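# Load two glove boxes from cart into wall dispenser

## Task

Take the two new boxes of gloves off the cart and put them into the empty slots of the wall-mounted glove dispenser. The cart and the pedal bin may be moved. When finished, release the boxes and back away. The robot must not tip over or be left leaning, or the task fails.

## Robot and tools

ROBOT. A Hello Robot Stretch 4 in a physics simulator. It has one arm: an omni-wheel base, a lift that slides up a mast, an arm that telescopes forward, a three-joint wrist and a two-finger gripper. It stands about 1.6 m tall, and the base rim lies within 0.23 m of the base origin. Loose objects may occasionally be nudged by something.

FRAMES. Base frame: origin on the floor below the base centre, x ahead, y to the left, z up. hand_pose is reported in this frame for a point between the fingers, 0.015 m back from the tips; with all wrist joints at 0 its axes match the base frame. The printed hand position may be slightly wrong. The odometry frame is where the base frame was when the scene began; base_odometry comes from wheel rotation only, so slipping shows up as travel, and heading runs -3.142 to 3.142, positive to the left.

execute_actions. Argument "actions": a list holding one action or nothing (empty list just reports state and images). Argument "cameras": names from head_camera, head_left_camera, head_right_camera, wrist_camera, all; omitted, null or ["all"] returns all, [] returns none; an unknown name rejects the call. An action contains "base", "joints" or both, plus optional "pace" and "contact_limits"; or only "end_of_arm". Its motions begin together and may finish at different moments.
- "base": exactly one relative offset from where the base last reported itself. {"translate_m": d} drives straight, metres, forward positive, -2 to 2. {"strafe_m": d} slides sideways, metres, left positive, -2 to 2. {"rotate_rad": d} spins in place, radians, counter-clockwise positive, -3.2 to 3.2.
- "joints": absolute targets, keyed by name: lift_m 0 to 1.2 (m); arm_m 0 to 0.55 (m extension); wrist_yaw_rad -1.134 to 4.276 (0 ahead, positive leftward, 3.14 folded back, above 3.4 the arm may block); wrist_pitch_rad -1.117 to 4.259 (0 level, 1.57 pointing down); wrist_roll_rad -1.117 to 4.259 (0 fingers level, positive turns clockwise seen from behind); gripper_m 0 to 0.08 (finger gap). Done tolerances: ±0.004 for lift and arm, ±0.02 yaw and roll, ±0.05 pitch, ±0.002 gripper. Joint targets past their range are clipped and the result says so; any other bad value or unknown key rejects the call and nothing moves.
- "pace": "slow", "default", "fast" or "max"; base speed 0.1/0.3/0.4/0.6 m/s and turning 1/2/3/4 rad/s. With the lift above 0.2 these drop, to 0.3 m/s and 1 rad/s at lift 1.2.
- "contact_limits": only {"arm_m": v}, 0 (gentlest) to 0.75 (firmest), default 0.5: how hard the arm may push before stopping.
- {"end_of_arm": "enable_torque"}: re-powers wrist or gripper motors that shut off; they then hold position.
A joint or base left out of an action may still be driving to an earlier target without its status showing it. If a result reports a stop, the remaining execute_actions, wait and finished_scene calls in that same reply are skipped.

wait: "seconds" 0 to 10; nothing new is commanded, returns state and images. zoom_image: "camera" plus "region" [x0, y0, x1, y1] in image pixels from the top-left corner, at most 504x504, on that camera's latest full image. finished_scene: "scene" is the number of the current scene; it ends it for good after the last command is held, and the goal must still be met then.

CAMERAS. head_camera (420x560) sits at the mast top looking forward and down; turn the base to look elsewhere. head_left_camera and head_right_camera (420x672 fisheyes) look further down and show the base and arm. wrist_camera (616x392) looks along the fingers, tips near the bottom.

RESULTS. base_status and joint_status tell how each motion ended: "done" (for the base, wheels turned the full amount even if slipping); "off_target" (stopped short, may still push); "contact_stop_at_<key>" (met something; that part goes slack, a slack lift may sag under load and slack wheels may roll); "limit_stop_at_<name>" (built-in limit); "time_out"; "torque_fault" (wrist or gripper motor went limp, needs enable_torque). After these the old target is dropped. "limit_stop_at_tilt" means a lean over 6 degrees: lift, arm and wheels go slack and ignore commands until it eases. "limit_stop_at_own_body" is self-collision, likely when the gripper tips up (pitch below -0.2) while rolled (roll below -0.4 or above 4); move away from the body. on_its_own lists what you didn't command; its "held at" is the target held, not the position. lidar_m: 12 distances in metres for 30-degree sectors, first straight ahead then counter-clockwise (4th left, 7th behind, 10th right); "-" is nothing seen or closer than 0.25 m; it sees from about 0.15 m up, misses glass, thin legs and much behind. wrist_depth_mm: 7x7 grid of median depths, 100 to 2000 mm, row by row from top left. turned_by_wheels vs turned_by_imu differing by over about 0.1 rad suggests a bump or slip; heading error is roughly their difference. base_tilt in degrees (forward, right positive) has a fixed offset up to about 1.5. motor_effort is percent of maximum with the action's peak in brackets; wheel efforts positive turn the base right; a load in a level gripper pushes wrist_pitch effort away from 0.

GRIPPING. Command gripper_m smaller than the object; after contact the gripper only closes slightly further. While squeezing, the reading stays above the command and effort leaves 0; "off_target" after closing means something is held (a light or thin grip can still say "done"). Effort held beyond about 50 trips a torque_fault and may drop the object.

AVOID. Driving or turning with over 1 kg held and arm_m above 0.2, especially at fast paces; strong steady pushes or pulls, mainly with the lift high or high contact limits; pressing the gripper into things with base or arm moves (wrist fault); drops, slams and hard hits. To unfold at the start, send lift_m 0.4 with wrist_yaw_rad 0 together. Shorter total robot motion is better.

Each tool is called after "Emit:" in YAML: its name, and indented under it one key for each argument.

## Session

Emit:
execute_actions:
  actions: []

Scene clock: 0.00 s.
base_odometry: x=+0.000 y=+0.000 heading=+0.000 (m, m, rad; odometry frame)
turned_by_wheels: +0.000 (rad since the last result)
turned_by_imu: +0.000 (rad since the last result)
base_tilt: forward=+0.1 right=+0.0 (deg)
lidar_m: 2.30 2.06 1.04 1.04 1.17 1.97 1.90 2.13 2.08 2.06 1.86 2.41
base_status: not commanded
joint_positions: lift_m=+0.279 arm_m=-0.001 wrist_yaw_rad=+3.091 wrist_pitch_rad=+0.002 wrist_roll_rad=+0.018 gripper_m=+0.040
joint_status: not commanded
motor_effort: lift_m=+21 arm_m=-1 wrist_yaw_rad=+0 wrist_pitch_rad=-9 wrist_roll_rad=-1 gripper_m=+0 wheel_0=+0 wheel_1=-1 wheel_2=+0 (%)
hand_pose: x=-0.0380 y=+0.0980 z=+0.4565 quat_wxyz=(+0.025, -0.001, +0.009, +1.000) (m; base frame)
wrist_depth_mm: - 148 - - - - - / - 147 - - - - - / - 123 172 - - - - / 107 139 211 - - - - / 144 - - - - - - / 1808 - 1983 - - 1921 - / 1160 1366 112 1281 138 1464 1308
pictures: head_camera, head_left_camera, head_right_camera, wrist_camera
Images, in order (width x height): head_camera 420x560, head_left_camera 420x672, head_right_camera 420x672, wrist_camera 616x392.

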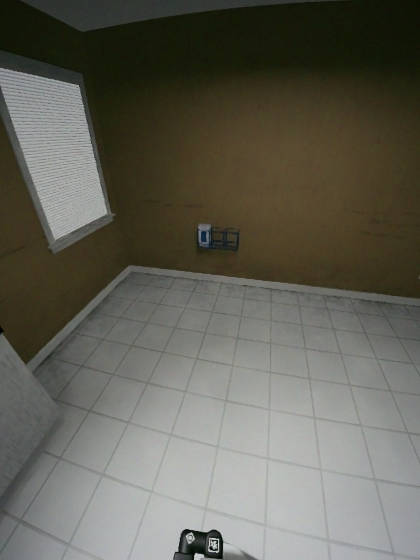

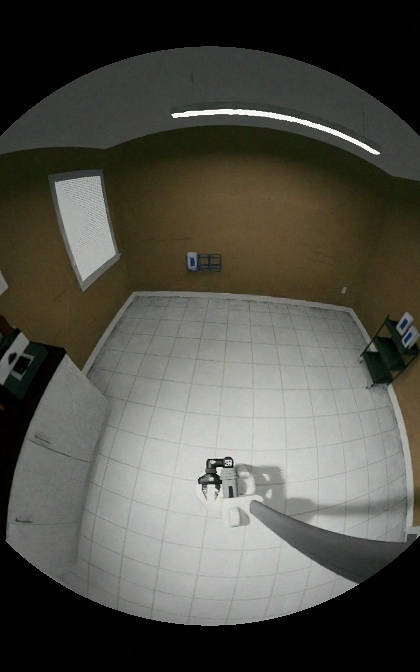

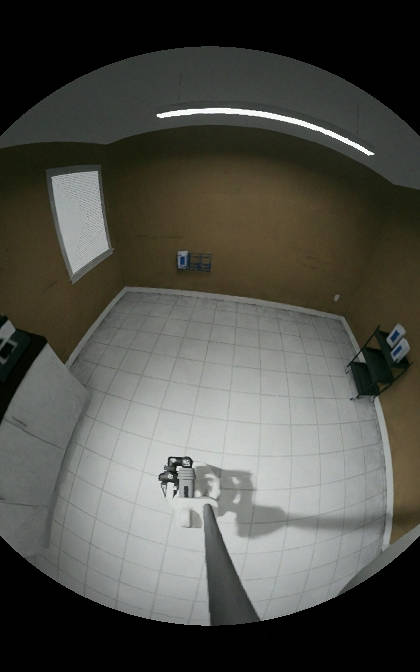

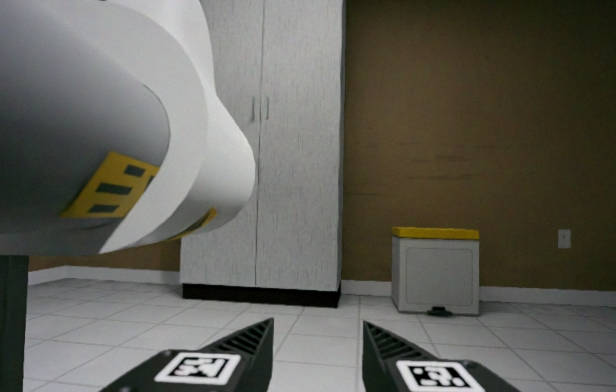

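Emit:
execute_actions:
  actions:
    - {"base":{"rotate_rad":-1.77},"joints":{"lift_m":0.6,"wrist_yaw_rad":0,"gripper_m":0.08}}
  cameras: []

Emit:
execute_actions:
  actions:
    - {"base":{"strafe_m":1.3},"joints":{"lift_m":1.1,"wrist_pitch_rad":1.57,"wrist_roll_rad":1.57},"pace":"fast"}
  cameras: []

Emit:
execute_actions:
  actions:
    - {"base":{"translate_m":0.8},"pace":"fast"}

Scene clock: 12.60 s.
base_odometry: x=+0.000 y=+0.000 heading=-1.770 (m, m, rad; odometry frame)
turned_by_wheels: -1.770 (rad since the last result)
turned_by_imu: -1.733 (rad since the last result)
base_tilt: forward=+0.0 right=+0.1 (deg)
lidar_m: 2.06 1.85 2.50 2.33 2.41 1.10 1.03 1.05 1.47 1.90 1.96 2.14
base_status: done
joint_positions: lift_m=+0.600 arm_m=-0.001 wrist_yaw_rad=+0.001 wrist_pitch_rad=+0.002 wrist_roll_rad=+0.018 gripper_m=+0.080
joint_status: all done
motor_effort: lift_m=+23(23) arm_m=-1(1) wrist_yaw_rad=-1(7) wrist_pitch_rad=-9(10) wrist_roll_rad=-1(2) gripper_m=+3(6) wheel_0=+1(8) wheel_1=+3(10) wheel_2=+1(11) (%)
hand_pose: x=+0.3827 y=-0.0873 z=+0.7777 quat_wxyz=(+1.000, +0.009, +0.001, +0.000) (m; base frame)
wrist_depth_mm: 1983 1983 1983 1983 1863 1983 1921 / 1921 1921 1921 1983 1921 1921 1921 / 1921 1921 1921 1921 1983 1983 1983 / 1921 1921 1921 1808 1921 1863 1863 / 1808 1921 1921 1863 1983 1863 1921 / 1808 1863 1921 1863 1921 1921 1921 / 1808 109 151 1808 1863 128 1756
pictures: none
No camera images: the call's "cameras" was empty. Leave "cameras" out to get every camera's image.

Scene clock: 17.00 s.
base_odometry: x=+1.274 y=-0.257 heading=-1.769 (m, m, rad; odometry frame)
turned_by_wheels: +0.000 (rad since the last result)
turned_by_imu: +0.003 (rad since the last result)
base_tilt: forward=-0.1 right=+0.0 (deg)
lidar_m: 1.62 1.59 1.14 1.08 1.04 1.57 1.69 1.33 1.51 3.19 2.96 2.13
base_status: done
joint_positions: lift_m=+1.100 arm_m=-0.001 wrist_yaw_rad=+0.000 wrist_pitch_rad=+1.570 wrist_roll_rad=+1.570 gripper_m=+0.080
joint_status: all done
motor_effort: lift_m=+23(25) arm_m=-1(1) wrist_yaw_rad=-1(3) wrist_pitch_rad=+0(7) wrist_roll_rad=+1(2) gripper_m=+2(2) wheel_0=+2(12) wheel_1=+0(14) wheel_2=+0(2) (%)
hand_pose: x=+0.1702 y=-0.0874 z=+1.0654 quat_wxyz=(+0.501, +0.500, +0.500, -0.499) (m; base frame)
wrist_depth_mm: 1281 1308 1281 1281 1281 1281 1255 / 1308 1281 1281 1281 1255 1255 1205 / 1281 1308 1229 1255 1255 1255 1229 / 1281 1255 1255 1255 1229 1229 1205 / 1281 1255 1255 1042 991 661 382 / 1229 1229 1229 1205 976 1205 1182 / 1255 109 150 1205 991 128 1205
pictures: none
No camera images: the call's "cameras" was empty. Leave "cameras" out to get every camera's image.

Scene clock: 20.90 s.
base_odometry: x=+1.117 y=-1.041 heading=-1.769 (m, m, rad; odometry frame)
turned_by_wheels: +0.000 (rad since the last result)
turned_by_imu: +0.000 (rad since the last result)
base_tilt: forward=+0.2 right=+0.0 (deg)
lidar_m: 0.80 1.28 1.16 1.08 1.16 1.45 2.49 2.02 2.60 3.18 1.82 0.87
base_status: done
joint_positions: lift_m=+1.100 arm_m=-0.001 wrist_yaw_rad=+0.000 wrist_pitch_rad=+1.570 wrist_roll_rad=+1.570 gripper_m=+0.080
joint_status: not commanded
motor_effort: lift_m=+23(22) arm_m=-1(1) wrist_yaw_rad=+1(1) wrist_pitch_rad=+0(0) wrist_roll_rad=+0(1) gripper_m=+1(2) wheel_0=+2(7) wheel_1=+3(10) wheel_2=+1(9) (%)
hand_pose: x=+0.1702 y=-0.0874 z=+1.0654 quat_wxyz=(+0.501, +0.500, +0.500, -0.499) (m; base frame)
wrist_depth_mm: 1281 1281 1308 1308 1255 1281 1229 / 1281 1281 1255 1255 1255 1255 1229 / 1118 1308 1281 1229 1255 1229 1255 / 1118 1281 1255 1229 1205 1205 1229 / 1118 1229 1255 1042 1008 609 384 / 1281 1281 1229 1229 1008 1229 1205 / 1255 109 151 1205 991 128 1182
pictures: head_camera, head_left_camera, head_right_camera, wrist_camera
Images, in order (width x height): head_camera 420x560, head_left_camera 420x672, head_right_camera 420x672, wrist_camera 616x392.

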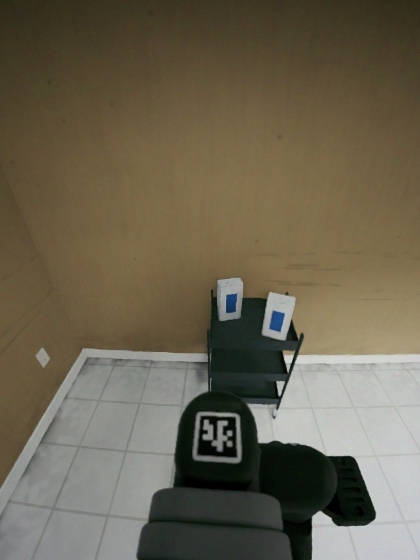

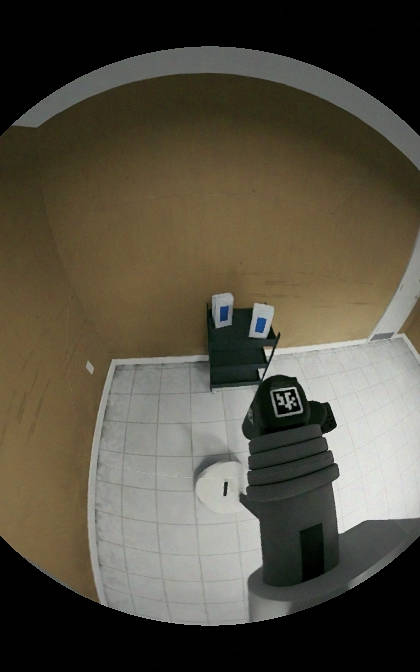

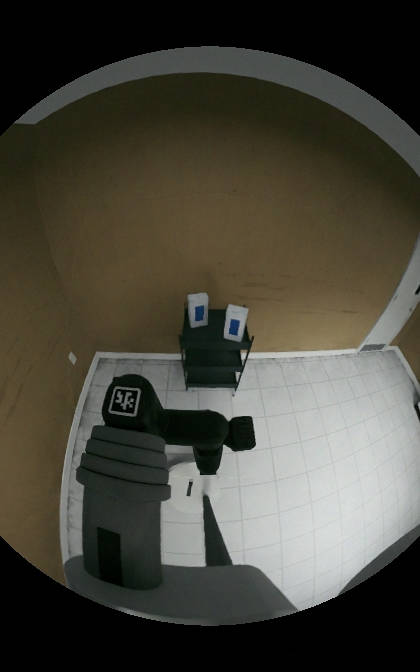

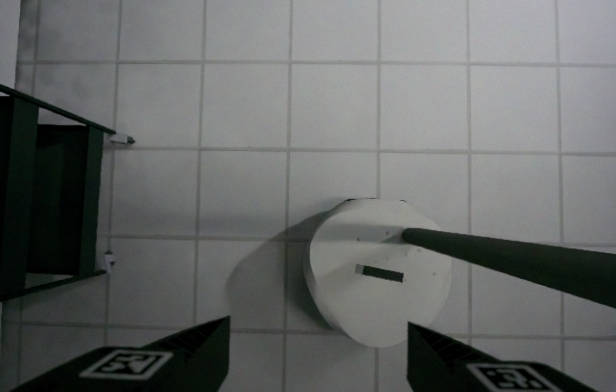

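Well aligned.

Emit:
execute_actions:
  actions:
    - {"base":{"translate_m":0.37},"joints":{"lift_m":1.13,"arm_m":0.43}}
  cameras: ["wrist_camera"]

Scene clock: 31.77 s.
base_odometry: x=+1.044 y=-1.404 heading=-1.769 (m, m, rad; odometry frame)
turned_by_wheels: +0.000 (rad since the last result)
turned_by_imu: +0.000 (rad since the last result)
base_tilt: forward=+0.0 right=-0.1 (deg)
lidar_m: 0.43 0.90 1.17 1.10 1.16 1.58 2.89 2.34 3.13 3.17 1.27 0.49
base_status: done
joint_positions: lift_m=+1.130 arm_m=+0.429 wrist_yaw_rad=+0.000 wrist_pitch_rad=+1.570 wrist_roll_rad=+1.570 gripper_m=+0.080
joint_status: all done
motor_effort: lift_m=+23(25) arm_m=+6(8) wrist_yaw_rad=-1(1) wrist_pitch_rad=+0(0) wrist_roll_rad=-1(0) gripper_m=+1(3) wheel_0=+3(7) wheel_1=+4(8) wheel_2=-1(13) (%)
hand_pose: x=+0.6000 y=-0.0874 z=+1.0954 quat_wxyz=(+0.501, +0.500, +0.500, -0.499) (m; base frame)
wrist_depth_mm: 379 559 1060 1308 1308 1281 1281 / 384 574 603 353 597 1229 1281 / 382 574 597 517 597 1255 1308 / 387 574 591 585 585 1255 1255 / 389 539 462 585 580 1042 1025 / 387 539 345 580 580 1060 1008 / 389 109 150 1255 535 128 1205
pictures: wrist_camera
Images, in order (width x height): wrist_camera 616x392.

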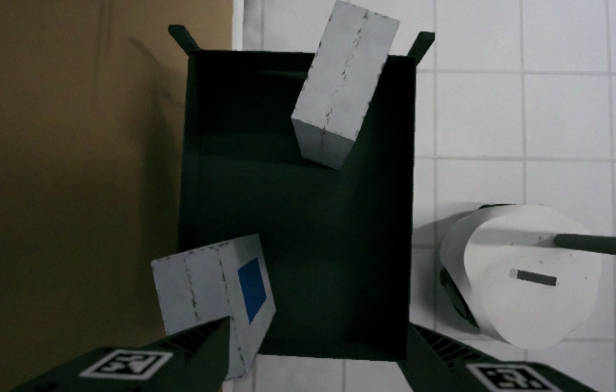

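Emit:
execute_actions:
  actions:
    - {"base":{"strafe_m":0.056},"joints":{"lift_m":0.985,"wrist_roll_rad":1.29,"arm_m":0.528}}
  cameras: ["wrist_camera"]

Scene clock: 39.87 s.
base_odometry: x=+1.099 y=-1.415 heading=-1.768 (m, m, rad; odometry frame)
turned_by_wheels: +0.000 (rad since the last result)
turned_by_imu: +0.000 (rad since the last result)
base_tilt: forward=-0.1 right=+0.0 (deg)
lidar_m: 0.45 0.90 1.11 1.04 1.06 1.50 2.88 2.39 3.14 3.25 1.31 0.45
base_status: done
joint_positions: lift_m=+0.985 arm_m=+0.527 wrist_yaw_rad=+0.000 wrist_pitch_rad=+1.570 wrist_roll_rad=+1.290 gripper_m=+0.080
joint_status: all done
motor_effort: lift_m=+18(22) arm_m=+6(7) wrist_yaw_rad=-1(1) wrist_pitch_rad=+0(0) wrist_roll_rad=-3(5) gripper_m=+1(1) wheel_0=+0(10) wheel_1=+1(10) wheel_2=+0(1) (%)
hand_pose: x=+0.6979 y=-0.0874 z=+0.9507 quat_wxyz=(+0.565, +0.425, +0.565, -0.425) (m; base frame)
wrist_depth_mm: 202 272 433 455 449 427 216 / 209 296 488 449 449 312 257 / 222 320 530 449 445 439 433 / 236 349 508 202 442 436 427 / 253 382 439 200 439 433 676 / 268 410 370 198 433 430 878 / 281 109 151 197 197 128 854
pictures: wrist_camera
Images, in order (width x height): wrist_camera 616x392.

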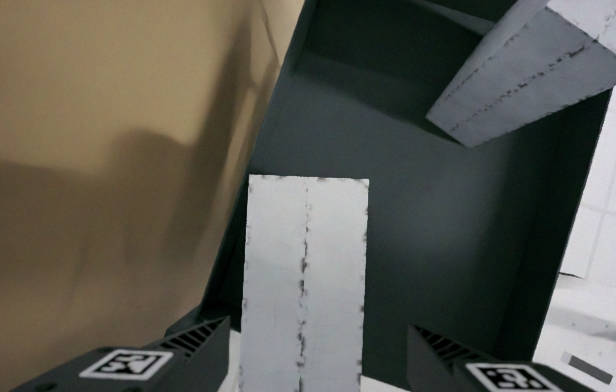

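Emit:
execute_actions:
  actions:
    - {"base":{"strafe_m":0.006},"joints":{"wrist_roll_rad":1.33,"arm_m":0.532}}
  cameras: []

Emit:
execute_actions:
  actions:
    - {"joints":{"lift_m":0.915}}
  cameras: ["wrist_camera"]

Scene clock: 48.83 s.
base_odometry: x=+1.105 y=-1.416 heading=-1.768 (m, m, rad; odometry frame)
turned_by_wheels: +0.000 (rad since the last result)
turned_by_imu: +0.000 (rad since the last result)
base_tilt: forward=+0.0 right=+0.0 (deg)
lidar_m: 0.45 0.90 1.10 1.03 1.08 1.50 2.88 2.41 3.12 3.24 1.30 0.47
base_status: done
joint_positions: lift_m=+0.985 arm_m=+0.531 wrist_yaw_rad=+0.000 wrist_pitch_rad=+1.570 wrist_roll_rad=+1.330 gripper_m=+0.080
joint_status: all done
motor_effort: lift_m=+18(18) arm_m=+6(6) wrist_yaw_rad=-1(0) wrist_pitch_rad=-1(1) wrist_roll_rad=+0(2) gripper_m=+1(4) wheel_0=+1(7) wheel_1=+2(9) wheel_2=+0(2) (%)
hand_pose: x=+0.7020 y=-0.0874 z=+0.9507 quat_wxyz=(+0.557, +0.436, +0.556, -0.436) (m; base frame)
wrist_depth_mm: 203 276 442 452 449 377 223 / 211 296 496 449 442 322 282 / 220 319 525 445 445 439 433 / 232 340 512 201 439 436 430 / 244 373 500 200 433 433 647 / 258 404 407 198 430 430 878 / 268 109 151 197 196 128 866
pictures: none
No camera images: the call's "cameras" was empty. Leave "cameras" out to get every camera's image.

Scene clock: 50.07 s.
base_odometry: x=+1.105 y=-1.416 heading=-1.768 (m, m, rad; odometry frame)
turned_by_wheels: +0.000 (rad since the last result)
turned_by_imu: +0.000 (rad since the last result)
base_tilt: forward=+0.1 right=+0.1 (deg)
lidar_m: 0.45 0.89 1.10 1.05 1.08 1.46 2.87 2.39 3.15 3.23 1.27 0.46
base_status: not commanded
joint_positions: lift_m=+0.915 arm_m=+0.531 wrist_yaw_rad=+0.000 wrist_pitch_rad=+1.570 wrist_roll_rad=+1.330 gripper_m=+0.080
joint_status: all done
motor_effort: lift_m=+18(18) arm_m=+7(6) wrist_yaw_rad=+1(0) wrist_pitch_rad=-1(1) wrist_roll_rad=+0(0) gripper_m=+1(2) wheel_0=+1(1) wheel_1=+2(2) wheel_2=+0(0) (%)
hand_pose: x=+0.7020 y=-0.0874 z=+0.8807 quat_wxyz=(+0.557, +0.436, +0.556, -0.436) (m; base frame)
wrist_depth_mm: 204 276 442 379 377 375 222 / 210 294 462 375 375 325 279 / 220 317 427 373 370 373 364 / 232 345 132 131 131 368 366 / 245 368 131 130 129 364 362 / 258 404 129 129 129 359 347 / 267 109 128 128 128 128 327
pictures: wrist_camera
Images, in order (width x height): wrist_camera 616x392.

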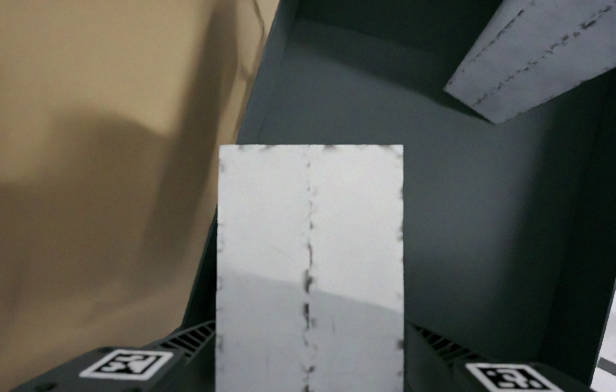

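Emit:
execute_actions:
  actions:
    - {"base":{"strafe_m":-0.008},"pace":"slow"}
  cameras: []

Emit:
execute_actions:
  actions:
    - {"joints":{"gripper_m":0.03}}
  cameras: []

Emit:
execute_actions:
  actions:
    - {"joints":{"lift_m":1.04}}
  cameras: ["wrist_camera"]

Emit:
execute_actions:
  actions:
    - {"base":{"translate_m":-1.5},"joints":{"arm_m":0.15,"wrist_roll_rad":1.57}}
  cameras: []

Emit:
execute_actions:
  actions:
    - {"base":{"rotate_rad":1.6},"joints":{"wrist_pitch_rad":1.47}}
  cameras: []

Emit:
execute_actions:
  actions:
    - {"base":{"translate_m":0.38}}
  cameras: ["wrist_camera","head_right_camera"]

Scene clock: 66.60 s.
base_odometry: x=+1.097 y=-1.414 heading=-1.768 (m, m, rad; odometry frame)
turned_by_wheels: +0.000 (rad since the last result)
turned_by_imu: +0.000 (rad since the last result)
base_tilt: forward=+0.1 right=+0.0 (deg)
lidar_m: 0.43 0.87 1.12 1.05 1.08 1.49 2.89 2.39 3.13 3.24 1.28 0.47
base_status: done
joint_positions: lift_m=+0.915 arm_m=+0.531 wrist_yaw_rad=+0.000 wrist_pitch_rad=+1.570 wrist_roll_rad=+1.330 gripper_m=+0.080
joint_status: not commanded
motor_effort: lift_m=+18(18) arm_m=+6(6) wrist_yaw_rad=-2(1) wrist_pitch_rad=-1(1) wrist_roll_rad=-1(0) gripper_m=+2(1) wheel_0=+2(7) wheel_1=-5(7) wheel_2=+0(1) (%)
hand_pose: x=+0.7020 y=-0.0874 z=+0.8807 quat_wxyz=(+0.557, +0.436, +0.556, -0.436) (m; base frame)
wrist_depth_mm: 204 274 442 382 379 375 213 / 209 296 462 379 375 312 257 / 220 317 452 375 370 366 368 / 234 343 132 131 131 366 364 / 246 368 131 130 130 364 362 / 259 404 130 129 128 364 347 / 268 109 129 128 127 128 327
pictures: none
No camera images: the call's "cameras" was empty. Leave "cameras" out to get every camera's image.

Scene clock: 67.57 s.
base_odometry: x=+1.097 y=-1.414 heading=-1.768 (m, m, rad; odometry frame)
turned_by_wheels: +0.000 (rad since the last result)
turned_by_imu: +0.000 (rad since the last result)
base_tilt: forward=+0.0 right=+0.1 (deg)
lidar_m: 0.45 0.89 1.10 1.05 1.09 1.50 2.88 2.40 3.11 3.24 1.26 0.48
base_status: not commanded
joint_positions: lift_m=+0.915 arm_m=+0.531 wrist_yaw_rad=+0.000 wrist_pitch_rad=+1.569 wrist_roll_rad=+1.330 gripper_m=+0.062
joint_status: gripper_m off_target (ended at +0.062, target +0.030)
on_its_own: gripper_m is held at +0.057, not at your +0.030, by its contact guard: the fingers met something
motor_effort: lift_m=+18(18) arm_m=+6(6) wrist_yaw_rad=-1(1) wrist_pitch_rad=+1(2) wrist_roll_rad=-1(0) gripper_m=-37(43) wheel_0=+2(2) wheel_1=-5(5) wheel_2=+0(0) (%)
hand_pose: x=+0.7022 y=-0.0874 z=+0.8807 quat_wxyz=(+0.557, +0.437, +0.556, -0.436) (m; base frame)
wrist_depth_mm: 204 274 442 379 377 377 214 / 210 293 466 377 373 312 258 / 220 315 449 375 373 370 368 / 231 342 445 131 131 366 362 / 244 368 315 130 129 362 362 / 256 399 300 129 129 362 347 / 274 112 128 128 127 359 325
pictures: none
No camera images: the call's "cameras" was empty. Leave "cameras" out to get every camera's image.

Scene clock: 69.13 s.
base_odometry: x=+1.097 y=-1.414 heading=-1.768 (m, m, rad; odometry frame)
turned_by_wheels: +0.000 (rad since the last result)
turned_by_imu: +0.000 (rad since the last result)
base_tilt: forward=+0.0 right=+0.1 (deg)
lidar_m: 0.45 0.89 1.11 1.05 1.09 1.49 2.86 2.40 3.14 3.25 1.27 0.46
base_status: not commanded
joint_positions: lift_m=+1.040 arm_m=+0.531 wrist_yaw_rad=+0.000 wrist_pitch_rad=+1.570 wrist_roll_rad=+1.330 gripper_m=+0.062
joint_status: all done
on_its_own: gripper_m is held at +0.057, not at your +0.030, by its contact guard: the fingers met something
motor_effort: lift_m=+24(25) arm_m=+6(6) wrist_yaw_rad=+0(1) wrist_pitch_rad=+0(2) wrist_roll_rad=+0(1) gripper_m=-38(38) wheel_0=+2(2) wheel_1=-5(5) wheel_2=+0(0) (%)
hand_pose: x=+0.7020 y=-0.0874 z=+1.0052 quat_wxyz=(+0.557, +0.436, +0.556, -0.436) (m; base frame)
wrist_depth_mm: 204 277 449 508 504 399 255 / 211 297 492 504 504 312 268 / 221 319 564 500 500 488 1182 / 233 345 469 131 131 488 1138 / 246 370 525 130 130 484 1138 / 259 404 373 129 129 484 931 / 277 112 128 128 127 455 931
pictures: wrist_camera
Images, in order (width x height): wrist_camera 616x392.

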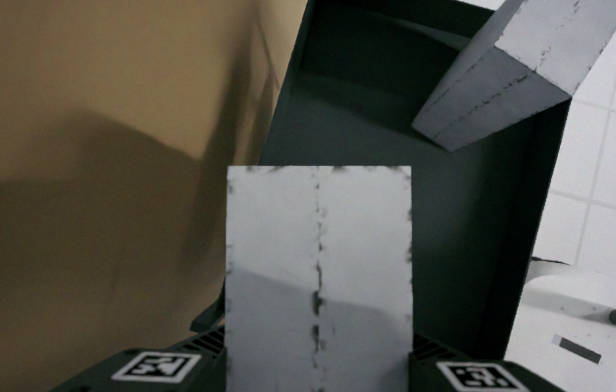

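Scene clock: 75.60 s.
base_odometry: x=+1.392 y=+0.056 heading=-1.769 (m, m, rad; odometry frame)
turned_by_wheels: +0.000 (rad since the last result)
turned_by_imu: +0.000 (rad since the last result)
base_tilt: forward=+0.1 right=+0.0 (deg)
lidar_m: 0.27 1.49 1.05 0.91 0.93 1.40 1.36 1.21 1.14 3.27 3.36 0.29
base_status: done
joint_positions: lift_m=+1.040 arm_m=+0.151 wrist_yaw_rad=+0.000 wrist_pitch_rad=+1.570 wrist_roll_rad=+1.570 gripper_m=+0.062
joint_status: all done
on_its_own: gripper_m is held at +0.057, not at your +0.030, by its contact guard: the fingers met something
motor_effort: lift_m=+24(25) arm_m=-6(8) wrist_yaw_rad=+0(1) wrist_pitch_rad=-2(2) wrist_roll_rad=-4(3) gripper_m=-38(37) wheel_0=-3(8) wheel_1=-4(9) wheel_2=+0(12) (%)
hand_pose: x=+0.3221 y=-0.0874 z=+1.0053 quat_wxyz=(+0.500, +0.500, +0.500, -0.500) (m; base frame)
wrist_depth_mm: 1229 1205 1229 1205 1205 1160 1182 / 1229 1182 1205 1229 1182 1182 1182 / 1229 1229 1160 1182 1160 1182 1160 / 1205 1182 1205 131 131 1160 1118 / 1205 1205 1182 130 129 931 1160 / 1182 1182 1182 129 129 931 1118 / 1182 112 128 128 127 917 1118
pictures: none
No camera images: the call's "cameras" was empty. Leave "cameras" out to get every camera's image.

Scene clock: 77.97 s.
base_odometry: x=+1.392 y=+0.056 heading=-0.170 (m, m, rad; odometry frame)
turned_by_wheels: +1.599 (rad since the last result)
turned_by_imu: +1.566 (rad since the last result)
base_tilt: forward=+0.0 right=+0.0 (deg)
lidar_m: 0.31 0.99 1.39 1.33 1.17 1.15 3.29 3.33 2.45 1.95 1.47 0.31
base_status: done
joint_positions: lift_m=+1.040 arm_m=+0.151 wrist_yaw_rad=+0.000 wrist_pitch_rad=+1.471 wrist_roll_rad=+1.570 gripper_m=+0.062
joint_status: all done
on_its_own: gripper_m is held at +0.057, not at your +0.030, by its contact guard: the fingers met something
motor_effort: lift_m=+24(24) arm_m=-6(6) wrist_yaw_rad=-1(0) wrist_pitch_rad=-2(12) wrist_roll_rad=-1(1) gripper_m=-37(39) wheel_0=-3(8) wheel_1=-5(10) wheel_2=-2(9) (%)
hand_pose: x=+0.3433 y=-0.0874 z=+1.0063 quat_wxyz=(+0.525, +0.524, +0.475, -0.474) (m; base frame)
wrist_depth_mm: 831 1182 1255 1229 1229 1138 1138 / 842 1182 1255 1205 1182 1138 1078 / 854 1182 1281 1205 1160 1118 1098 / 854 1160 1229 131 131 1138 1098 / 831 1182 1205 130 130 904 891 / 878 1182 1205 129 129 904 1042 / 866 112 128 128 128 878 1060
pictures: none
No camera images: the call's "cameras" was empty. Leave "cameras" out to get every camera's image.

Scene clock: 80.73 s.
base_odometry: x=+1.767 y=-0.008 heading=-0.169 (m, m, rad; odometry frame)
turned_by_wheels: +0.001 (rad since the last result)
turned_by_imu: +0.000 (rad since the last result)
base_tilt: forward=+0.1 right=+0.0 (deg)
lidar_m: 0.32 0.55 0.95 1.31 1.40 1.44 3.72 3.35 2.04 1.97 0.93 0.32
base_status: done
joint_positions: lift_m=+1.040 arm_m=+0.151 wrist_yaw_rad=+0.000 wrist_pitch_rad=+1.471 wrist_roll_rad=+1.570 gripper_m=+0.062
joint_status: not commanded
on_its_own: gripper_m is held at +0.057, not at your +0.030, by its contact guard: the fingers met something
motor_effort: lift_m=+24(24) arm_m=-6(6) wrist_yaw_rad=-1(2) wrist_pitch_rad=-3(4) wrist_roll_rad=-2(1) gripper_m=-36(37) wheel_0=+2(6) wheel_1=+4(11) wheel_2=+1(8) (%)
hand_pose: x=+0.3432 y=-0.0874 z=+1.0063 quat_wxyz=(+0.525, +0.524, +0.475, -0.474) (m; base frame)
wrist_depth_mm: 392 539 891 1205 1160 1118 1138 / 392 549 904 1205 1160 1138 1098 / 394 559 917 1182 1160 1118 1098 / 394 559 723 131 131 1118 1098 / 402 559 647 130 130 917 891 / 399 574 647 129 129 904 1042 / 402 112 128 128 127 878 1042
pictures: head_right_camera, wrist_camera
Images, in order (width x height): head_right_camera 420x672, wrist_camera 616x392.

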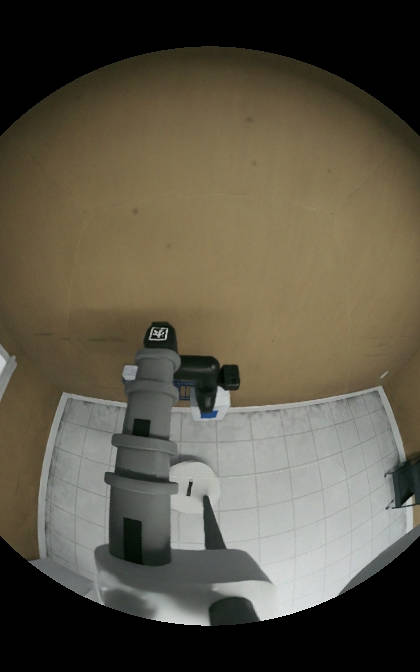

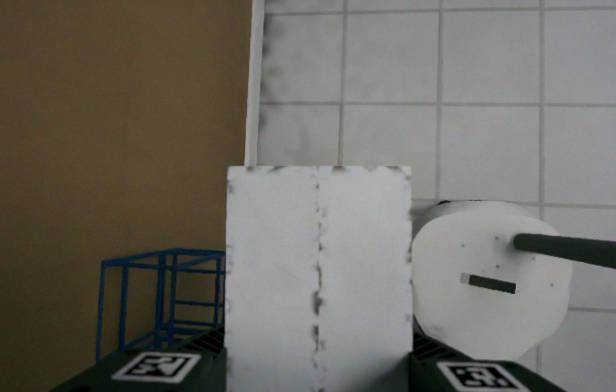

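Emit:
execute_actions:
  actions:
    - {"base":{"strafe_m":0.075},"joints":{"arm_m":0.40},"contact_limits":{"arm_m":0.2}}
  cameras: []

Emit:
execute_actions:
  actions:
    - {"joints":{"lift_m":0.965}}
  cameras: ["head_right_camera"]

Emit:
zoom_image:
  camera: "head_right_camera"
  region: [150,310,270,420]

Scene clock: 90.70 s.
base_odometry: x=+1.780 y=+0.066 heading=-0.169 (m, m, rad; odometry frame)
turned_by_wheels: +0.000 (rad since the last result)
turned_by_imu: +0.000 (rad since the last result)
base_tilt: forward=+0.1 right=+0.2 (deg)
lidar_m: 0.54 0.57 0.93 1.27 1.36 1.40 2.79 3.43 2.10 2.06 0.91 0.58
base_status: done
joint_positions: lift_m=+1.040 arm_m=+0.399 wrist_yaw_rad=+0.000 wrist_pitch_rad=+1.471 wrist_roll_rad=+1.570 gripper_m=+0.062
joint_status: all done
on_its_own: gripper_m is held at +0.057, not at your +0.030, by its contact guard: the fingers met something
motor_effort: lift_m=+24(24) arm_m=+6(7) wrist_yaw_rad=-1(1) wrist_pitch_rad=-3(5) wrist_roll_rad=-1(2) gripper_m=-39(36) wheel_0=-1(10) wheel_1=+4(11) wheel_2=+0(2) (%)
contact_limits: arm_m 0.2
hand_pose: x=+0.5910 y=-0.0874 z=+1.0063 quat_wxyz=(+0.525, +0.524, +0.475, -0.474) (m; base frame)
wrist_depth_mm: 109 140 229 609 1182 1160 1118 / 108 141 232 634 1205 1160 1098 / 108 143 236 668 1138 1118 1098 / 110 144 187 131 131 1138 1098 / 110 145 188 130 130 1098 891 / 111 147 190 129 129 1098 891 / 109 112 128 128 127 1078 891
pictures: none
No camera images: the call's "cameras" was empty. Leave "cameras" out to get every camera's image.

Scene clock: 92.00 s.
base_odometry: x=+1.780 y=+0.066 heading=-0.169 (m, m, rad; odometry frame)
turned_by_wheels: +0.000 (rad since the last result)
turned_by_imu: +0.000 (rad since the last result)
base_tilt: forward=+0.0 right=+0.0 (deg)
lidar_m: 0.54 0.58 0.96 1.25 1.35 1.41 2.83 3.45 2.09 2.05 0.94 0.56
base_status: not commanded
joint_positions: lift_m=+0.965 arm_m=+0.399 wrist_yaw_rad=+0.000 wrist_pitch_rad=+1.471 wrist_roll_rad=+1.570 gripper_m=+0.062
joint_status: all done
on_its_own: gripper_m is held at +0.057, not at your +0.030, by its contact guard: the fingers met something
motor_effort: lift_m=+20(22) arm_m=+7(7) wrist_yaw_rad=-1(1) wrist_pitch_rad=-3(3) wrist_roll_rad=-1(1) gripper_m=-36(38) wheel_0=-1(2) wheel_1=+4(4) wheel_2=+0(0) (%)
hand_pose: x=+0.5910 y=-0.0874 z=+0.9316 quat_wxyz=(+0.525, +0.524, +0.475, -0.474) (m; base frame)
wrist_depth_mm: 109 140 229 621 1118 1078 1042 / 108 142 233 647 1078 1078 1042 / 109 143 236 668 1078 1060 1025 / 109 144 186 131 131 1042 1008 / 110 145 189 130 130 1042 809 / 111 147 191 129 129 1025 798 / 109 112 128 128 128 991 820
pictures: head_right_camera
Images, in order (width x height): head_right_camera 420x672.

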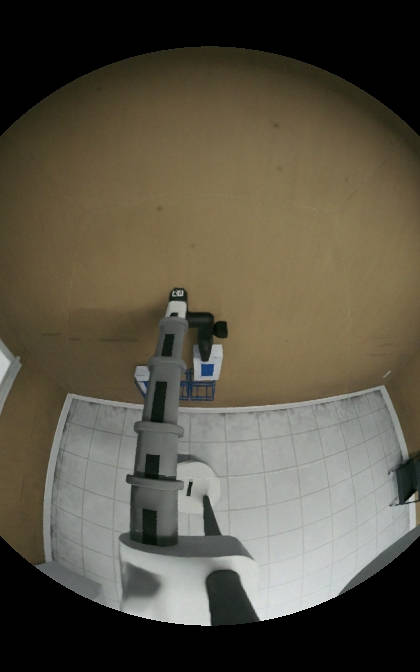

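Region (150, 310, 270, 420) of head_right_camera's 420x672 image, scaled by 4.200, with more detail than that image has; it fills the top 462 rows of this view, and the rest is white.

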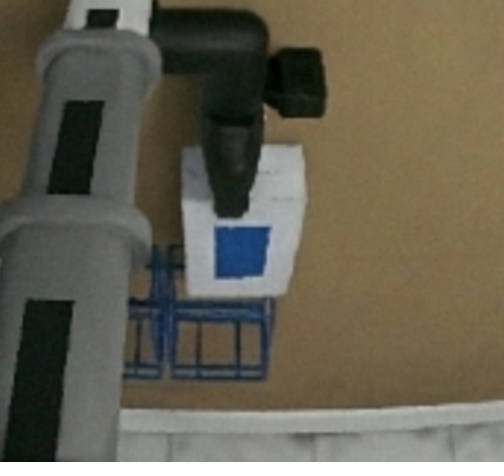

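Emit:
execute_actions:
  actions:
    - {"base":{"strafe_m":0.019},"joints":{"wrist_roll_rad":1.6}}
  cameras: []

Emit:
execute_actions:
  actions:
    - {"joints":{"lift_m":0.935},"pace":"slow"}
  cameras: ["head_right_camera"]

Emit:
zoom_image:
  camera: "head_right_camera"
  region: [150,310,270,420]

Scene clock: 101.73 s.
base_odometry: x=+1.783 y=+0.085 heading=-0.169 (m, m, rad; odometry frame)
turned_by_wheels: +0.000 (rad since the last result)
turned_by_imu: +0.000 (rad since the last result)
base_tilt: forward=+0.0 right=+0.0 (deg)
lidar_m: 0.52 0.57 0.93 1.26 1.29 1.39 2.71 3.49 2.15 2.09 0.93 0.57
base_status: done
joint_positions: lift_m=+0.965 arm_m=+0.399 wrist_yaw_rad=+0.000 wrist_pitch_rad=+1.471 wrist_roll_rad=+1.600 gripper_m=+0.062
joint_status: all done
on_its_own: gripper_m is held at +0.057, not at your +0.030, by its contact guard: the fingers met something
motor_effort: lift_m=+20(20) arm_m=+6(6) wrist_yaw_rad=-2(1) wrist_pitch_rad=-3(3) wrist_roll_rad=+0(1) gripper_m=-38(38) wheel_0=-2(7) wheel_1=+3(12) wheel_2=+0(4) (%)
hand_pose: x=+0.5910 y=-0.0874 z=+0.9316 quat_wxyz=(+0.517, +0.532, +0.468, -0.481) (m; base frame)
wrist_depth_mm: 111 146 243 699 1118 1060 1042 / 109 147 245 715 1078 1060 1042 / 109 147 245 723 1098 1042 1025 / 109 147 191 131 131 1042 960 / 109 148 191 130 130 1078 809 / 109 147 191 129 129 1008 809 / 109 112 128 128 128 1008 1008
pictures: none
No camera images: the call's "cameras" was empty. Leave "cameras" out to get every camera's image.

Scene clock: 102.80 s.
base_odometry: x=+1.783 y=+0.085 heading=-0.169 (m, m, rad; odometry frame)
turned_by_wheels: +0.000 (rad since the last result)
turned_by_imu: +0.000 (rad since the last result)
base_tilt: forward=+0.0 right=+0.0 (deg)
lidar_m: 0.53 0.56 0.95 1.24 1.32 1.40 2.73 3.49 2.11 2.10 0.93 0.56
base_status: not commanded
joint_positions: lift_m=+0.935 arm_m=+0.399 wrist_yaw_rad=+0.000 wrist_pitch_rad=+1.471 wrist_roll_rad=+1.600 gripper_m=+0.062
joint_status: all done
on_its_own: gripper_m is held at +0.057, not at your +0.030, by its contact guard: the fingers met something
motor_effort: lift_m=+20(20) arm_m=+7(7) wrist_yaw_rad=+0(1) wrist_pitch_rad=-3(3) wrist_roll_rad=-1(1) gripper_m=-37(37) wheel_0=-2(2) wheel_1=+3(3) wheel_2=+0(0) (%)
hand_pose: x=+0.5910 y=-0.0874 z=+0.9017 quat_wxyz=(+0.517, +0.532, +0.468, -0.481) (m; base frame)
wrist_depth_mm: 111 146 243 707 1078 1042 1008 / 109 147 244 707 1078 1008 991 / 109 147 245 715 1060 1025 991 / 110 147 191 131 131 1042 931 / 110 147 192 130 130 1008 778 / 109 148 192 129 129 1008 778 / 109 111 128 128 127 1008 946
pictures: head_right_camera
Images, in order (width x height): head_right_camera 420x672.

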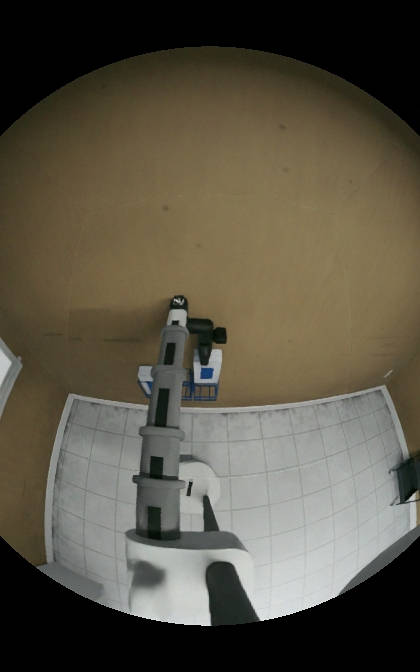

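Region (150, 310, 270, 420) of head_right_camera's 420x672 image, scaled by 4.200, with more detail than that image has; it fills the top 462 rows of this view, and the rest is white.

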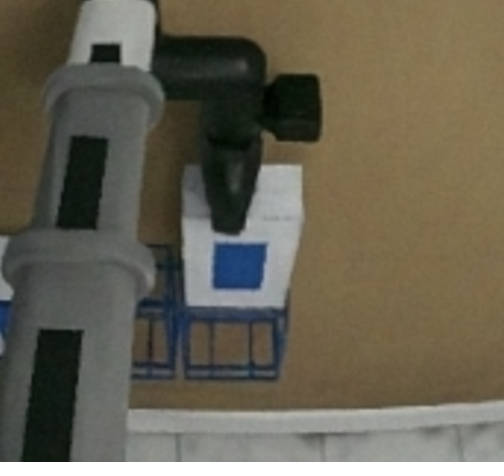

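Emit:
execute_actions:
  actions:
    - {"joints":{"lift_m":0.9,"arm_m":0.403},"pace":"slow"}
  cameras: ["head_right_camera"]

Emit:
zoom_image:
  camera: "head_right_camera"
  region: [150,310,270,420]

Scene clock: 109.63 s.
base_odometry: x=+1.783 y=+0.085 heading=-0.169 (m, m, rad; odometry frame)
turned_by_wheels: +0.000 (rad since the last result)
turned_by_imu: +0.000 (rad since the last result)
base_tilt: forward=+0.1 right=+0.1 (deg)
lidar_m: 0.53 0.57 0.91 1.24 1.28 1.37 2.73 3.49 2.12 2.09 0.95 0.56
base_status: not commanded
joint_positions: lift_m=+0.900 arm_m=+0.402 wrist_yaw_rad=+0.000 wrist_pitch_rad=+1.471 wrist_roll_rad=+1.600 gripper_m=+0.062
joint_status: all done
on_its_own: gripper_m is held at +0.057, not at your +0.030, by its contact guard: the fingers met something
motor_effort: lift_m=+20(20) arm_m=+7(7) wrist_yaw_rad=-1(1) wrist_pitch_rad=-3(3) wrist_roll_rad=+0(0) gripper_m=-38(38) wheel_0=-2(2) wheel_1=+3(3) wheel_2=+0(0) (%)
hand_pose: x=+0.5940 y=-0.0874 z=+0.8667 quat_wxyz=(+0.517, +0.532, +0.468, -0.481) (m; base frame)
wrist_depth_mm: 107 141 236 683 1042 991 976 / 108 142 235 683 1025 991 976 / 108 143 236 691 1008 976 960 / 108 142 185 132 131 976 931 / 108 143 185 131 130 976 750 / 108 142 185 129 129 960 741 / 106 112 128 128 128 946 931
pictures: head_right_camera
Images, in order (width x height): head_right_camera 420x672.

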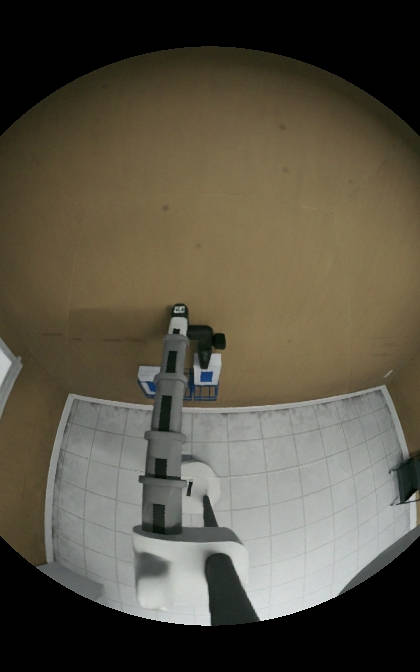

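Region (150, 310, 270, 420) of head_right_camera's 420x672 image, scaled by 4.200, with more detail than that image has; it fills the top 462 rows of this view, and the rest is white.

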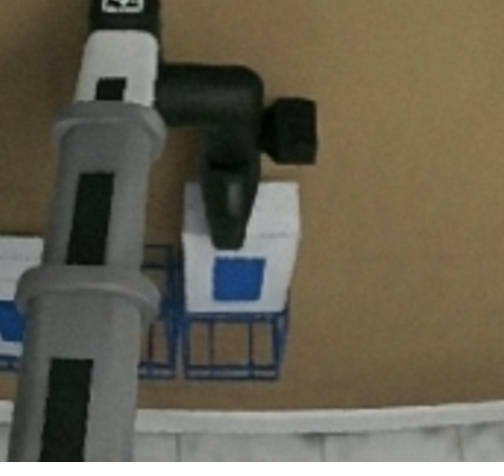

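In.

Emit:
execute_actions:
  actions:
    - {"joints":{"lift_m":0.84,"arm_m":0.41},"pace":"slow"}
  cameras: []

Emit:
execute_actions:
  actions:
    - {"joints":{"lift_m":0.765,"arm_m":0.417,"wrist_pitch_rad":1.49},"pace":"slow"}
  cameras: ["head_right_camera","wrist_camera"]

Scene clock: 119.47 s.
base_odometry: x=+1.783 y=+0.085 heading=-0.169 (m, m, rad; odometry frame)
turned_by_wheels: +0.000 (rad since the last result)
turned_by_imu: +0.000 (rad since the last result)
base_tilt: forward=+0.1 right=+0.0 (deg)
lidar_m: 0.54 0.58 0.96 1.24 1.31 1.37 2.74 3.49 2.13 2.07 0.92 0.56
base_status: not commanded
joint_positions: lift_m=+0.840 arm_m=+0.409 wrist_yaw_rad=+0.000 wrist_pitch_rad=+1.471 wrist_roll_rad=+1.600 gripper_m=+0.062
joint_status: all done
on_its_own: gripper_m is held at +0.057, not at your +0.030, by its contact guard: the fingers met something
motor_effort: lift_m=+20(21) arm_m=+7(7) wrist_yaw_rad=-1(1) wrist_pitch_rad=-3(3) wrist_roll_rad=-1(1) gripper_m=-37(36) wheel_0=-2(2) wheel_1=+3(3) wheel_2=+0(0) (%)
hand_pose: x=+0.6010 y=-0.0874 z=+0.8067 quat_wxyz=(+0.517, +0.532, +0.468, -0.481) (m; base frame)
wrist_depth_mm: 103 130 216 621 976 931 917 / 103 130 216 627 976 931 904 / 104 130 216 634 946 946 904 / 104 131 170 132 131 931 891 / 104 131 170 130 130 891 707 / 104 131 169 129 129 904 691 / - 111 128 128 128 904 854
pictures: none
No camera images: the call's "cameras" was empty. Leave "cameras" out to get every camera's image.

Scene clock: 120.97 s.
base_odometry: x=+1.783 y=+0.085 heading=-0.169 (m, m, rad; odometry frame)
turned_by_wheels: +0.000 (rad since the last result)
turned_by_imu: +0.000 (rad since the last result)
base_tilt: forward=+0.0 right=+0.1 (deg)
lidar_m: 0.52 0.58 0.97 1.24 1.30 1.40 2.73 3.50 2.12 2.08 0.91 0.58
base_status: not commanded
joint_positions: lift_m=+0.766 arm_m=+0.415 wrist_yaw_rad=-0.007 wrist_pitch_rad=+1.495 wrist_roll_rad=+1.600 gripper_m=+0.062
joint_status: all done
on_its_own: gripper_m is held at +0.057, not at your +0.030, by its contact guard: the fingers met something; wrist_yaw_rad is at rest, and its effort (+19) is outside its rest range (-13 to +13)
motor_effort: lift_m=+14(19) arm_m=+11(12) wrist_yaw_rad=+19(19) wrist_pitch_rad=-16(17) wrist_roll_rad=-3(1) gripper_m=-38(37) wheel_0=+1(2) wheel_1=+3(3) wheel_2=-2(1) (%)
hand_pose: x=+0.6014 y=-0.0875 z=+0.7317 quat_wxyz=(+0.509, +0.528, +0.472, -0.489) (m; base frame)
wrist_depth_mm: - 129 220 741 904 891 878 / - 129 221 750 891 866 854 / - 129 221 741 891 866 854 / - 130 170 131 131 854 842 / - 130 170 130 130 842 676 / - 129 169 129 129 842 654 / - 110 128 128 127 842 809
pictures: head_right_camera, wrist_camera
Images, in order (width x height): head_right_camera 420x672, wrist_camera 616x392.

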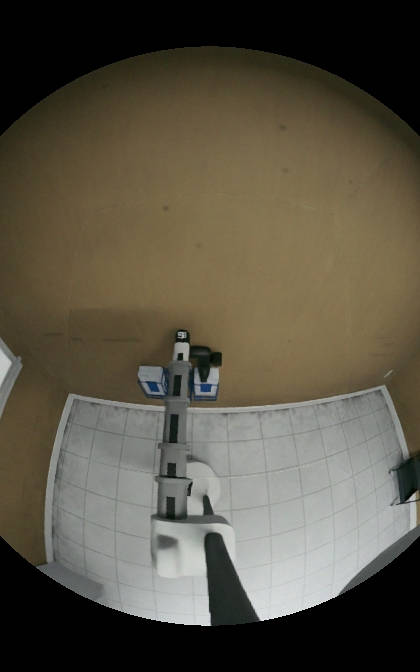

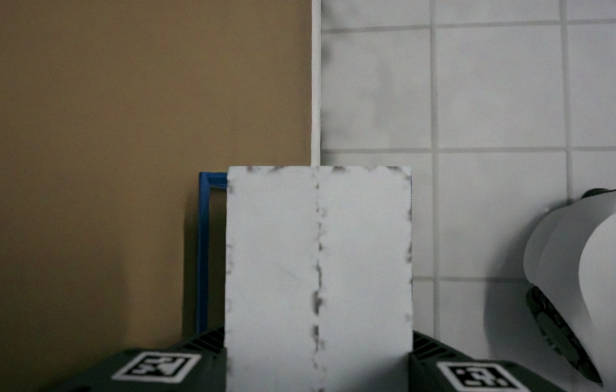

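Emit:
execute_actions:
  actions:
    - {"joints":{"lift_m":0.757,"arm_m":0.408},"pace":"slow"}
  cameras: []

Emit:
execute_actions:
  actions:
    - {"joints":{"gripper_m":0.07,"arm_m":0.404}}
  cameras: []

Emit:
execute_actions:
  actions:
    - {"joints":{"lift_m":0.84}}
  cameras: ["wrist_camera"]

Emit:
execute_actions:
  actions:
    - {"base":{"translate_m":-0.61},"joints":{"arm_m":0.1,"gripper_m":0.08,"wrist_pitch_rad":1.57},"pace":"fast"}
  cameras: ["head_left_camera"]

Emit:
execute_actions:
  actions:
    - {"base":{"rotate_rad":-1.6},"pace":"fast"}
  cameras: []

Emit:
execute_actions:
  actions:
    - {"base":{"translate_m":1.59},"joints":{"lift_m":1.07,"arm_m":0.39,"wrist_roll_rad":1.93},"pace":"fast"}
  cameras: ["head_right_camera","wrist_camera"]

Scene clock: 133.37 s.
base_odometry: x=+1.783 y=+0.085 heading=-0.169 (m, m, rad; odometry frame)
turned_by_wheels: +0.000 (rad since the last result)
turned_by_imu: +0.000 (rad since the last result)
base_tilt: forward=+0.1 right=+0.0 (deg)
lidar_m: 0.54 0.56 0.95 1.24 1.32 1.39 2.73 3.52 2.12 2.08 0.91 0.56
base_status: not commanded
joint_positions: lift_m=+0.757 arm_m=+0.409 wrist_yaw_rad=+0.000 wrist_pitch_rad=+1.490 wrist_roll_rad=+1.600 gripper_m=+0.062
joint_status: all done
on_its_own: gripper_m is held at +0.057, not at your +0.030, by its contact guard: the fingers met something
motor_effort: lift_m=+20(18) arm_m=-7(11) wrist_yaw_rad=-2(22) wrist_pitch_rad=-2(17) wrist_roll_rad=-3(1) gripper_m=-38(36) wheel_0=+2(2) wheel_1=+3(3) wheel_2=-1(2) (%)
hand_pose: x=+0.5972 y=-0.0874 z=+0.7233 quat_wxyz=(+0.512, +0.527, +0.473, -0.486) (m; base frame)
wrist_depth_mm: 106 134 227 741 878 866 842 / 107 135 229 741 878 866 854 / 107 135 230 750 891 854 820 / 107 136 177 132 132 842 831 / 107 135 177 130 131 854 661 / 107 136 174 129 129 831 647 / - 112 128 128 128 831 759
pictures: none
No camera images: the call's "cameras" was empty. Leave "cameras" out to get every camera's image.

Scene clock: 134.10 s.
base_odometry: x=+1.783 y=+0.085 heading=-0.169 (m, m, rad; odometry frame)
turned_by_wheels: +0.000 (rad since the last result)
turned_by_imu: +0.000 (rad since the last result)
base_tilt: forward=+0.1 right=+0.0 (deg)
lidar_m: 0.52 0.58 0.96 1.22 1.29 1.38 2.73 3.49 2.14 2.10 0.93 0.58
base_status: not commanded
joint_positions: lift_m=+0.757 arm_m=+0.405 wrist_yaw_rad=+0.001 wrist_pitch_rad=+1.489 wrist_roll_rad=+1.600 gripper_m=+0.070
joint_status: all done
motor_effort: lift_m=+20(20) arm_m=-7(7) wrist_yaw_rad=-3(5) wrist_pitch_rad=+2(8) wrist_roll_rad=-1(2) gripper_m=+2(30) wheel_0=+2(2) wheel_1=+3(3) wheel_2=+0(0) (%)
hand_pose: x=+0.5934 y=-0.0874 z=+0.7233 quat_wxyz=(+0.512, +0.527, +0.472, -0.486) (m; base frame)
wrist_depth_mm: 108 141 238 759 878 891 854 / 109 141 239 768 866 866 831 / 109 142 239 768 878 854 831 / 110 142 179 135 170 842 820 / 107 142 178 135 134 842 668 / 107 142 177 133 133 831 640 / 109 110 132 133 131 820 707
pictures: none
No camera images: the call's "cameras" was empty. Leave "cameras" out to get every camera's image.

Scene clock: 135.43 s.
base_odometry: x=+1.783 y=+0.085 heading=-0.169 (m, m, rad; odometry frame)
turned_by_wheels: +0.000 (rad since the last result)
turned_by_imu: +0.000 (rad since the last result)
base_tilt: forward=+0.0 right=+0.0 (deg)
lidar_m: 0.53 0.58 0.96 1.24 1.32 1.38 2.78 3.47 2.11 2.10 0.93 0.58
base_status: not commanded
joint_positions: lift_m=+0.840 arm_m=+0.405 wrist_yaw_rad=+0.001 wrist_pitch_rad=+1.490 wrist_roll_rad=+1.600 gripper_m=+0.070
joint_status: all done
motor_effort: lift_m=+23(24) arm_m=-6(6) wrist_yaw_rad=-2(3) wrist_pitch_rad=+0(1) wrist_roll_rad=-2(1) gripper_m=+2(3) wheel_0=+2(2) wheel_1=+3(3) wheel_2=+0(0) (%)
hand_pose: x=+0.5933 y=-0.0874 z=+0.8060 quat_wxyz=(+0.512, +0.527, +0.472, -0.486) (m; base frame)
wrist_depth_mm: 109 141 239 750 976 960 946 / 109 142 240 759 976 931 931 / 109 142 240 768 946 917 946 / 107 143 224 222 960 917 904 / 107 143 223 218 946 917 707 / 107 143 220 217 917 931 691 / 105 110 133 215 163 904 750
pictures: wrist_camera
Images, in order (width x height): wrist_camera 616x392.

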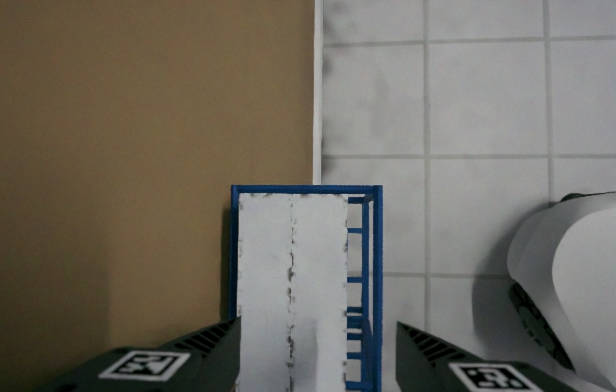

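Scene clock: 138.43 s.
base_odometry: x=+1.181 y=+0.187 heading=-0.169 (m, m, rad; odometry frame)
turned_by_wheels: +0.000 (rad since the last result)
turned_by_imu: +0.000 (rad since the last result)
base_tilt: forward=+0.0 right=+0.0 (deg)
lidar_m: 1.13 1.32 1.29 1.27 0.91 0.94 3.09 3.15 2.56 2.01 1.81 1.31
base_status: done
joint_positions: lift_m=+0.840 arm_m=+0.101 wrist_yaw_rad=+0.000 wrist_pitch_rad=+1.570 wrist_roll_rad=+1.600 gripper_m=+0.080
joint_status: all done
motor_effort: lift_m=+23(23) arm_m=-6(8) wrist_yaw_rad=+0(3) wrist_pitch_rad=-1(5) wrist_roll_rad=-1(3) gripper_m=+2(1) wheel_0=-2(9) wheel_1=-3(10) wheel_2=+0(9) (%)
hand_pose: x=+0.2722 y=-0.0874 z=+0.8054 quat_wxyz=(+0.493, +0.507, +0.492, -0.507) (m; base frame)
wrist_depth_mm: 1025 1008 1008 1008 976 960 991 / 1008 1008 976 991 960 976 976 / 991 1008 991 976 991 960 960 / 991 976 991 991 976 960 946 / 976 991 976 960 750 732 741 / 960 976 960 960 732 741 931 / 960 109 151 946 741 128 946
pictures: head_left_camera
Images, in order (width x height): head_left_camera 420x672.

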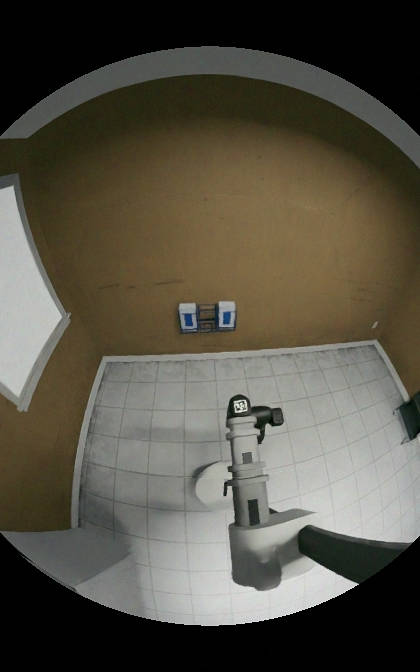

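Scene clock: 140.47 s.
base_odometry: x=+1.181 y=+0.187 heading=-1.768 (m, m, rad; odometry frame)
turned_by_wheels: -1.599 (rad since the last result)
turned_by_imu: -1.567 (rad since the last result)
base_tilt: forward=+0.0 right=+0.1 (deg)
lidar_m: 2.03 1.83 1.33 1.15 1.28 1.31 1.27 0.91 0.92 2.42 3.12 2.57
base_status: done
joint_positions: lift_m=+0.840 arm_m=+0.101 wrist_yaw_rad=+0.000 wrist_pitch_rad=+1.570 wrist_roll_rad=+1.600 gripper_m=+0.080
joint_status: not commanded
motor_effort: lift_m=+23(23) arm_m=-6(6) wrist_yaw_rad=+0(0) wrist_pitch_rad=-1(1) wrist_roll_rad=-2(2) gripper_m=+1(3) wheel_0=+1(9) wheel_1=+5(10) wheel_2=+0(6) (%)
hand_pose: x=+0.2722 y=-0.0874 z=+0.8054 quat_wxyz=(+0.493, +0.507, +0.492, -0.507) (m; base frame)
wrist_depth_mm: 1025 1025 1025 1025 991 976 976 / 991 1008 976 991 976 991 976 / 1025 991 991 976 976 960 976 / 991 991 976 976 960 976 946 / 991 976 976 976 741 732 741 / 976 976 960 960 732 732 946 / 976 109 150 946 750 128 917
pictures: none
No camera images: the call's "cameras" was empty. Leave "cameras" out to get every camera's image.

Scene clock: 145.90 s.
base_odometry: x=+0.870 y=-1.372 heading=-1.768 (m, m, rad; odometry frame)
turned_by_wheels: +0.000 (rad since the last result)
turned_by_imu: -0.001 (rad since the last result)
base_tilt: forward=+0.0 right=+0.1 (deg)
lidar_m: 0.43 0.47 1.24 1.25 1.33 1.83 2.44 2.34 3.14 3.02 1.26 0.45
base_status: done
joint_positions: lift_m=+1.070 arm_m=+0.389 wrist_yaw_rad=+0.000 wrist_pitch_rad=+1.570 wrist_roll_rad=+1.930 gripper_m=+0.080
joint_status: all done
motor_effort: lift_m=+22(24) arm_m=+6(7) wrist_yaw_rad=-2(0) wrist_pitch_rad=+0(0) wrist_roll_rad=-1(4) gripper_m=+1(3) wheel_0=+1(9) wheel_1=+4(10) wheel_2=-1(10) (%)
hand_pose: x=+0.5600 y=-0.0874 z=+1.0354 quat_wxyz=(+0.403, +0.582, +0.403, -0.581) (m; base frame)
wrist_depth_mm: 668 1138 1229 1255 1205 1229 1182 / 597 1008 1255 1229 1229 1255 1229 / 549 866 1229 1205 1205 1229 976 / 508 750 530 508 1205 976 991 / 469 535 530 286 1182 1008 976 / 442 530 525 285 517 1160 1182 / 415 109 150 512 512 128 1138
pictures: head_right_camera, wrist_camera
Images, in order (width x height): head_right_camera 420x672, wrist_camera 616x392.

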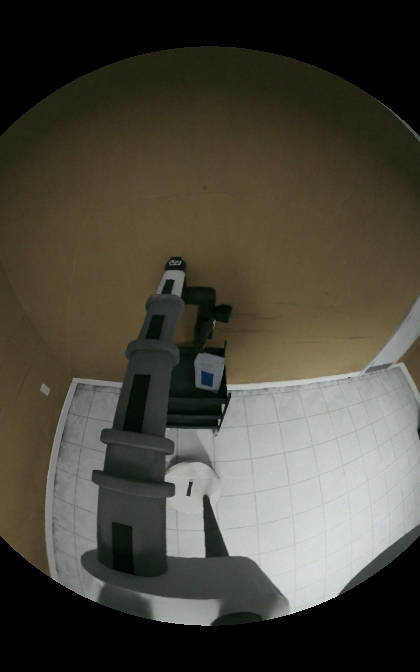

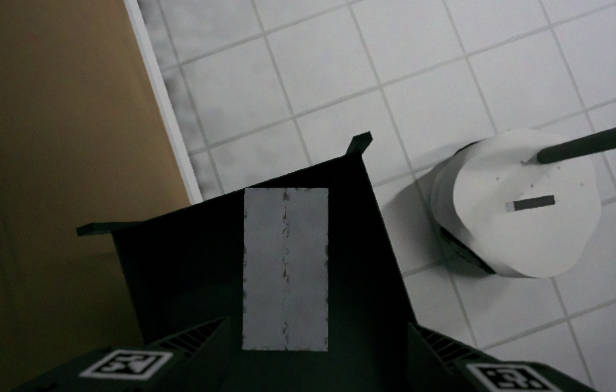

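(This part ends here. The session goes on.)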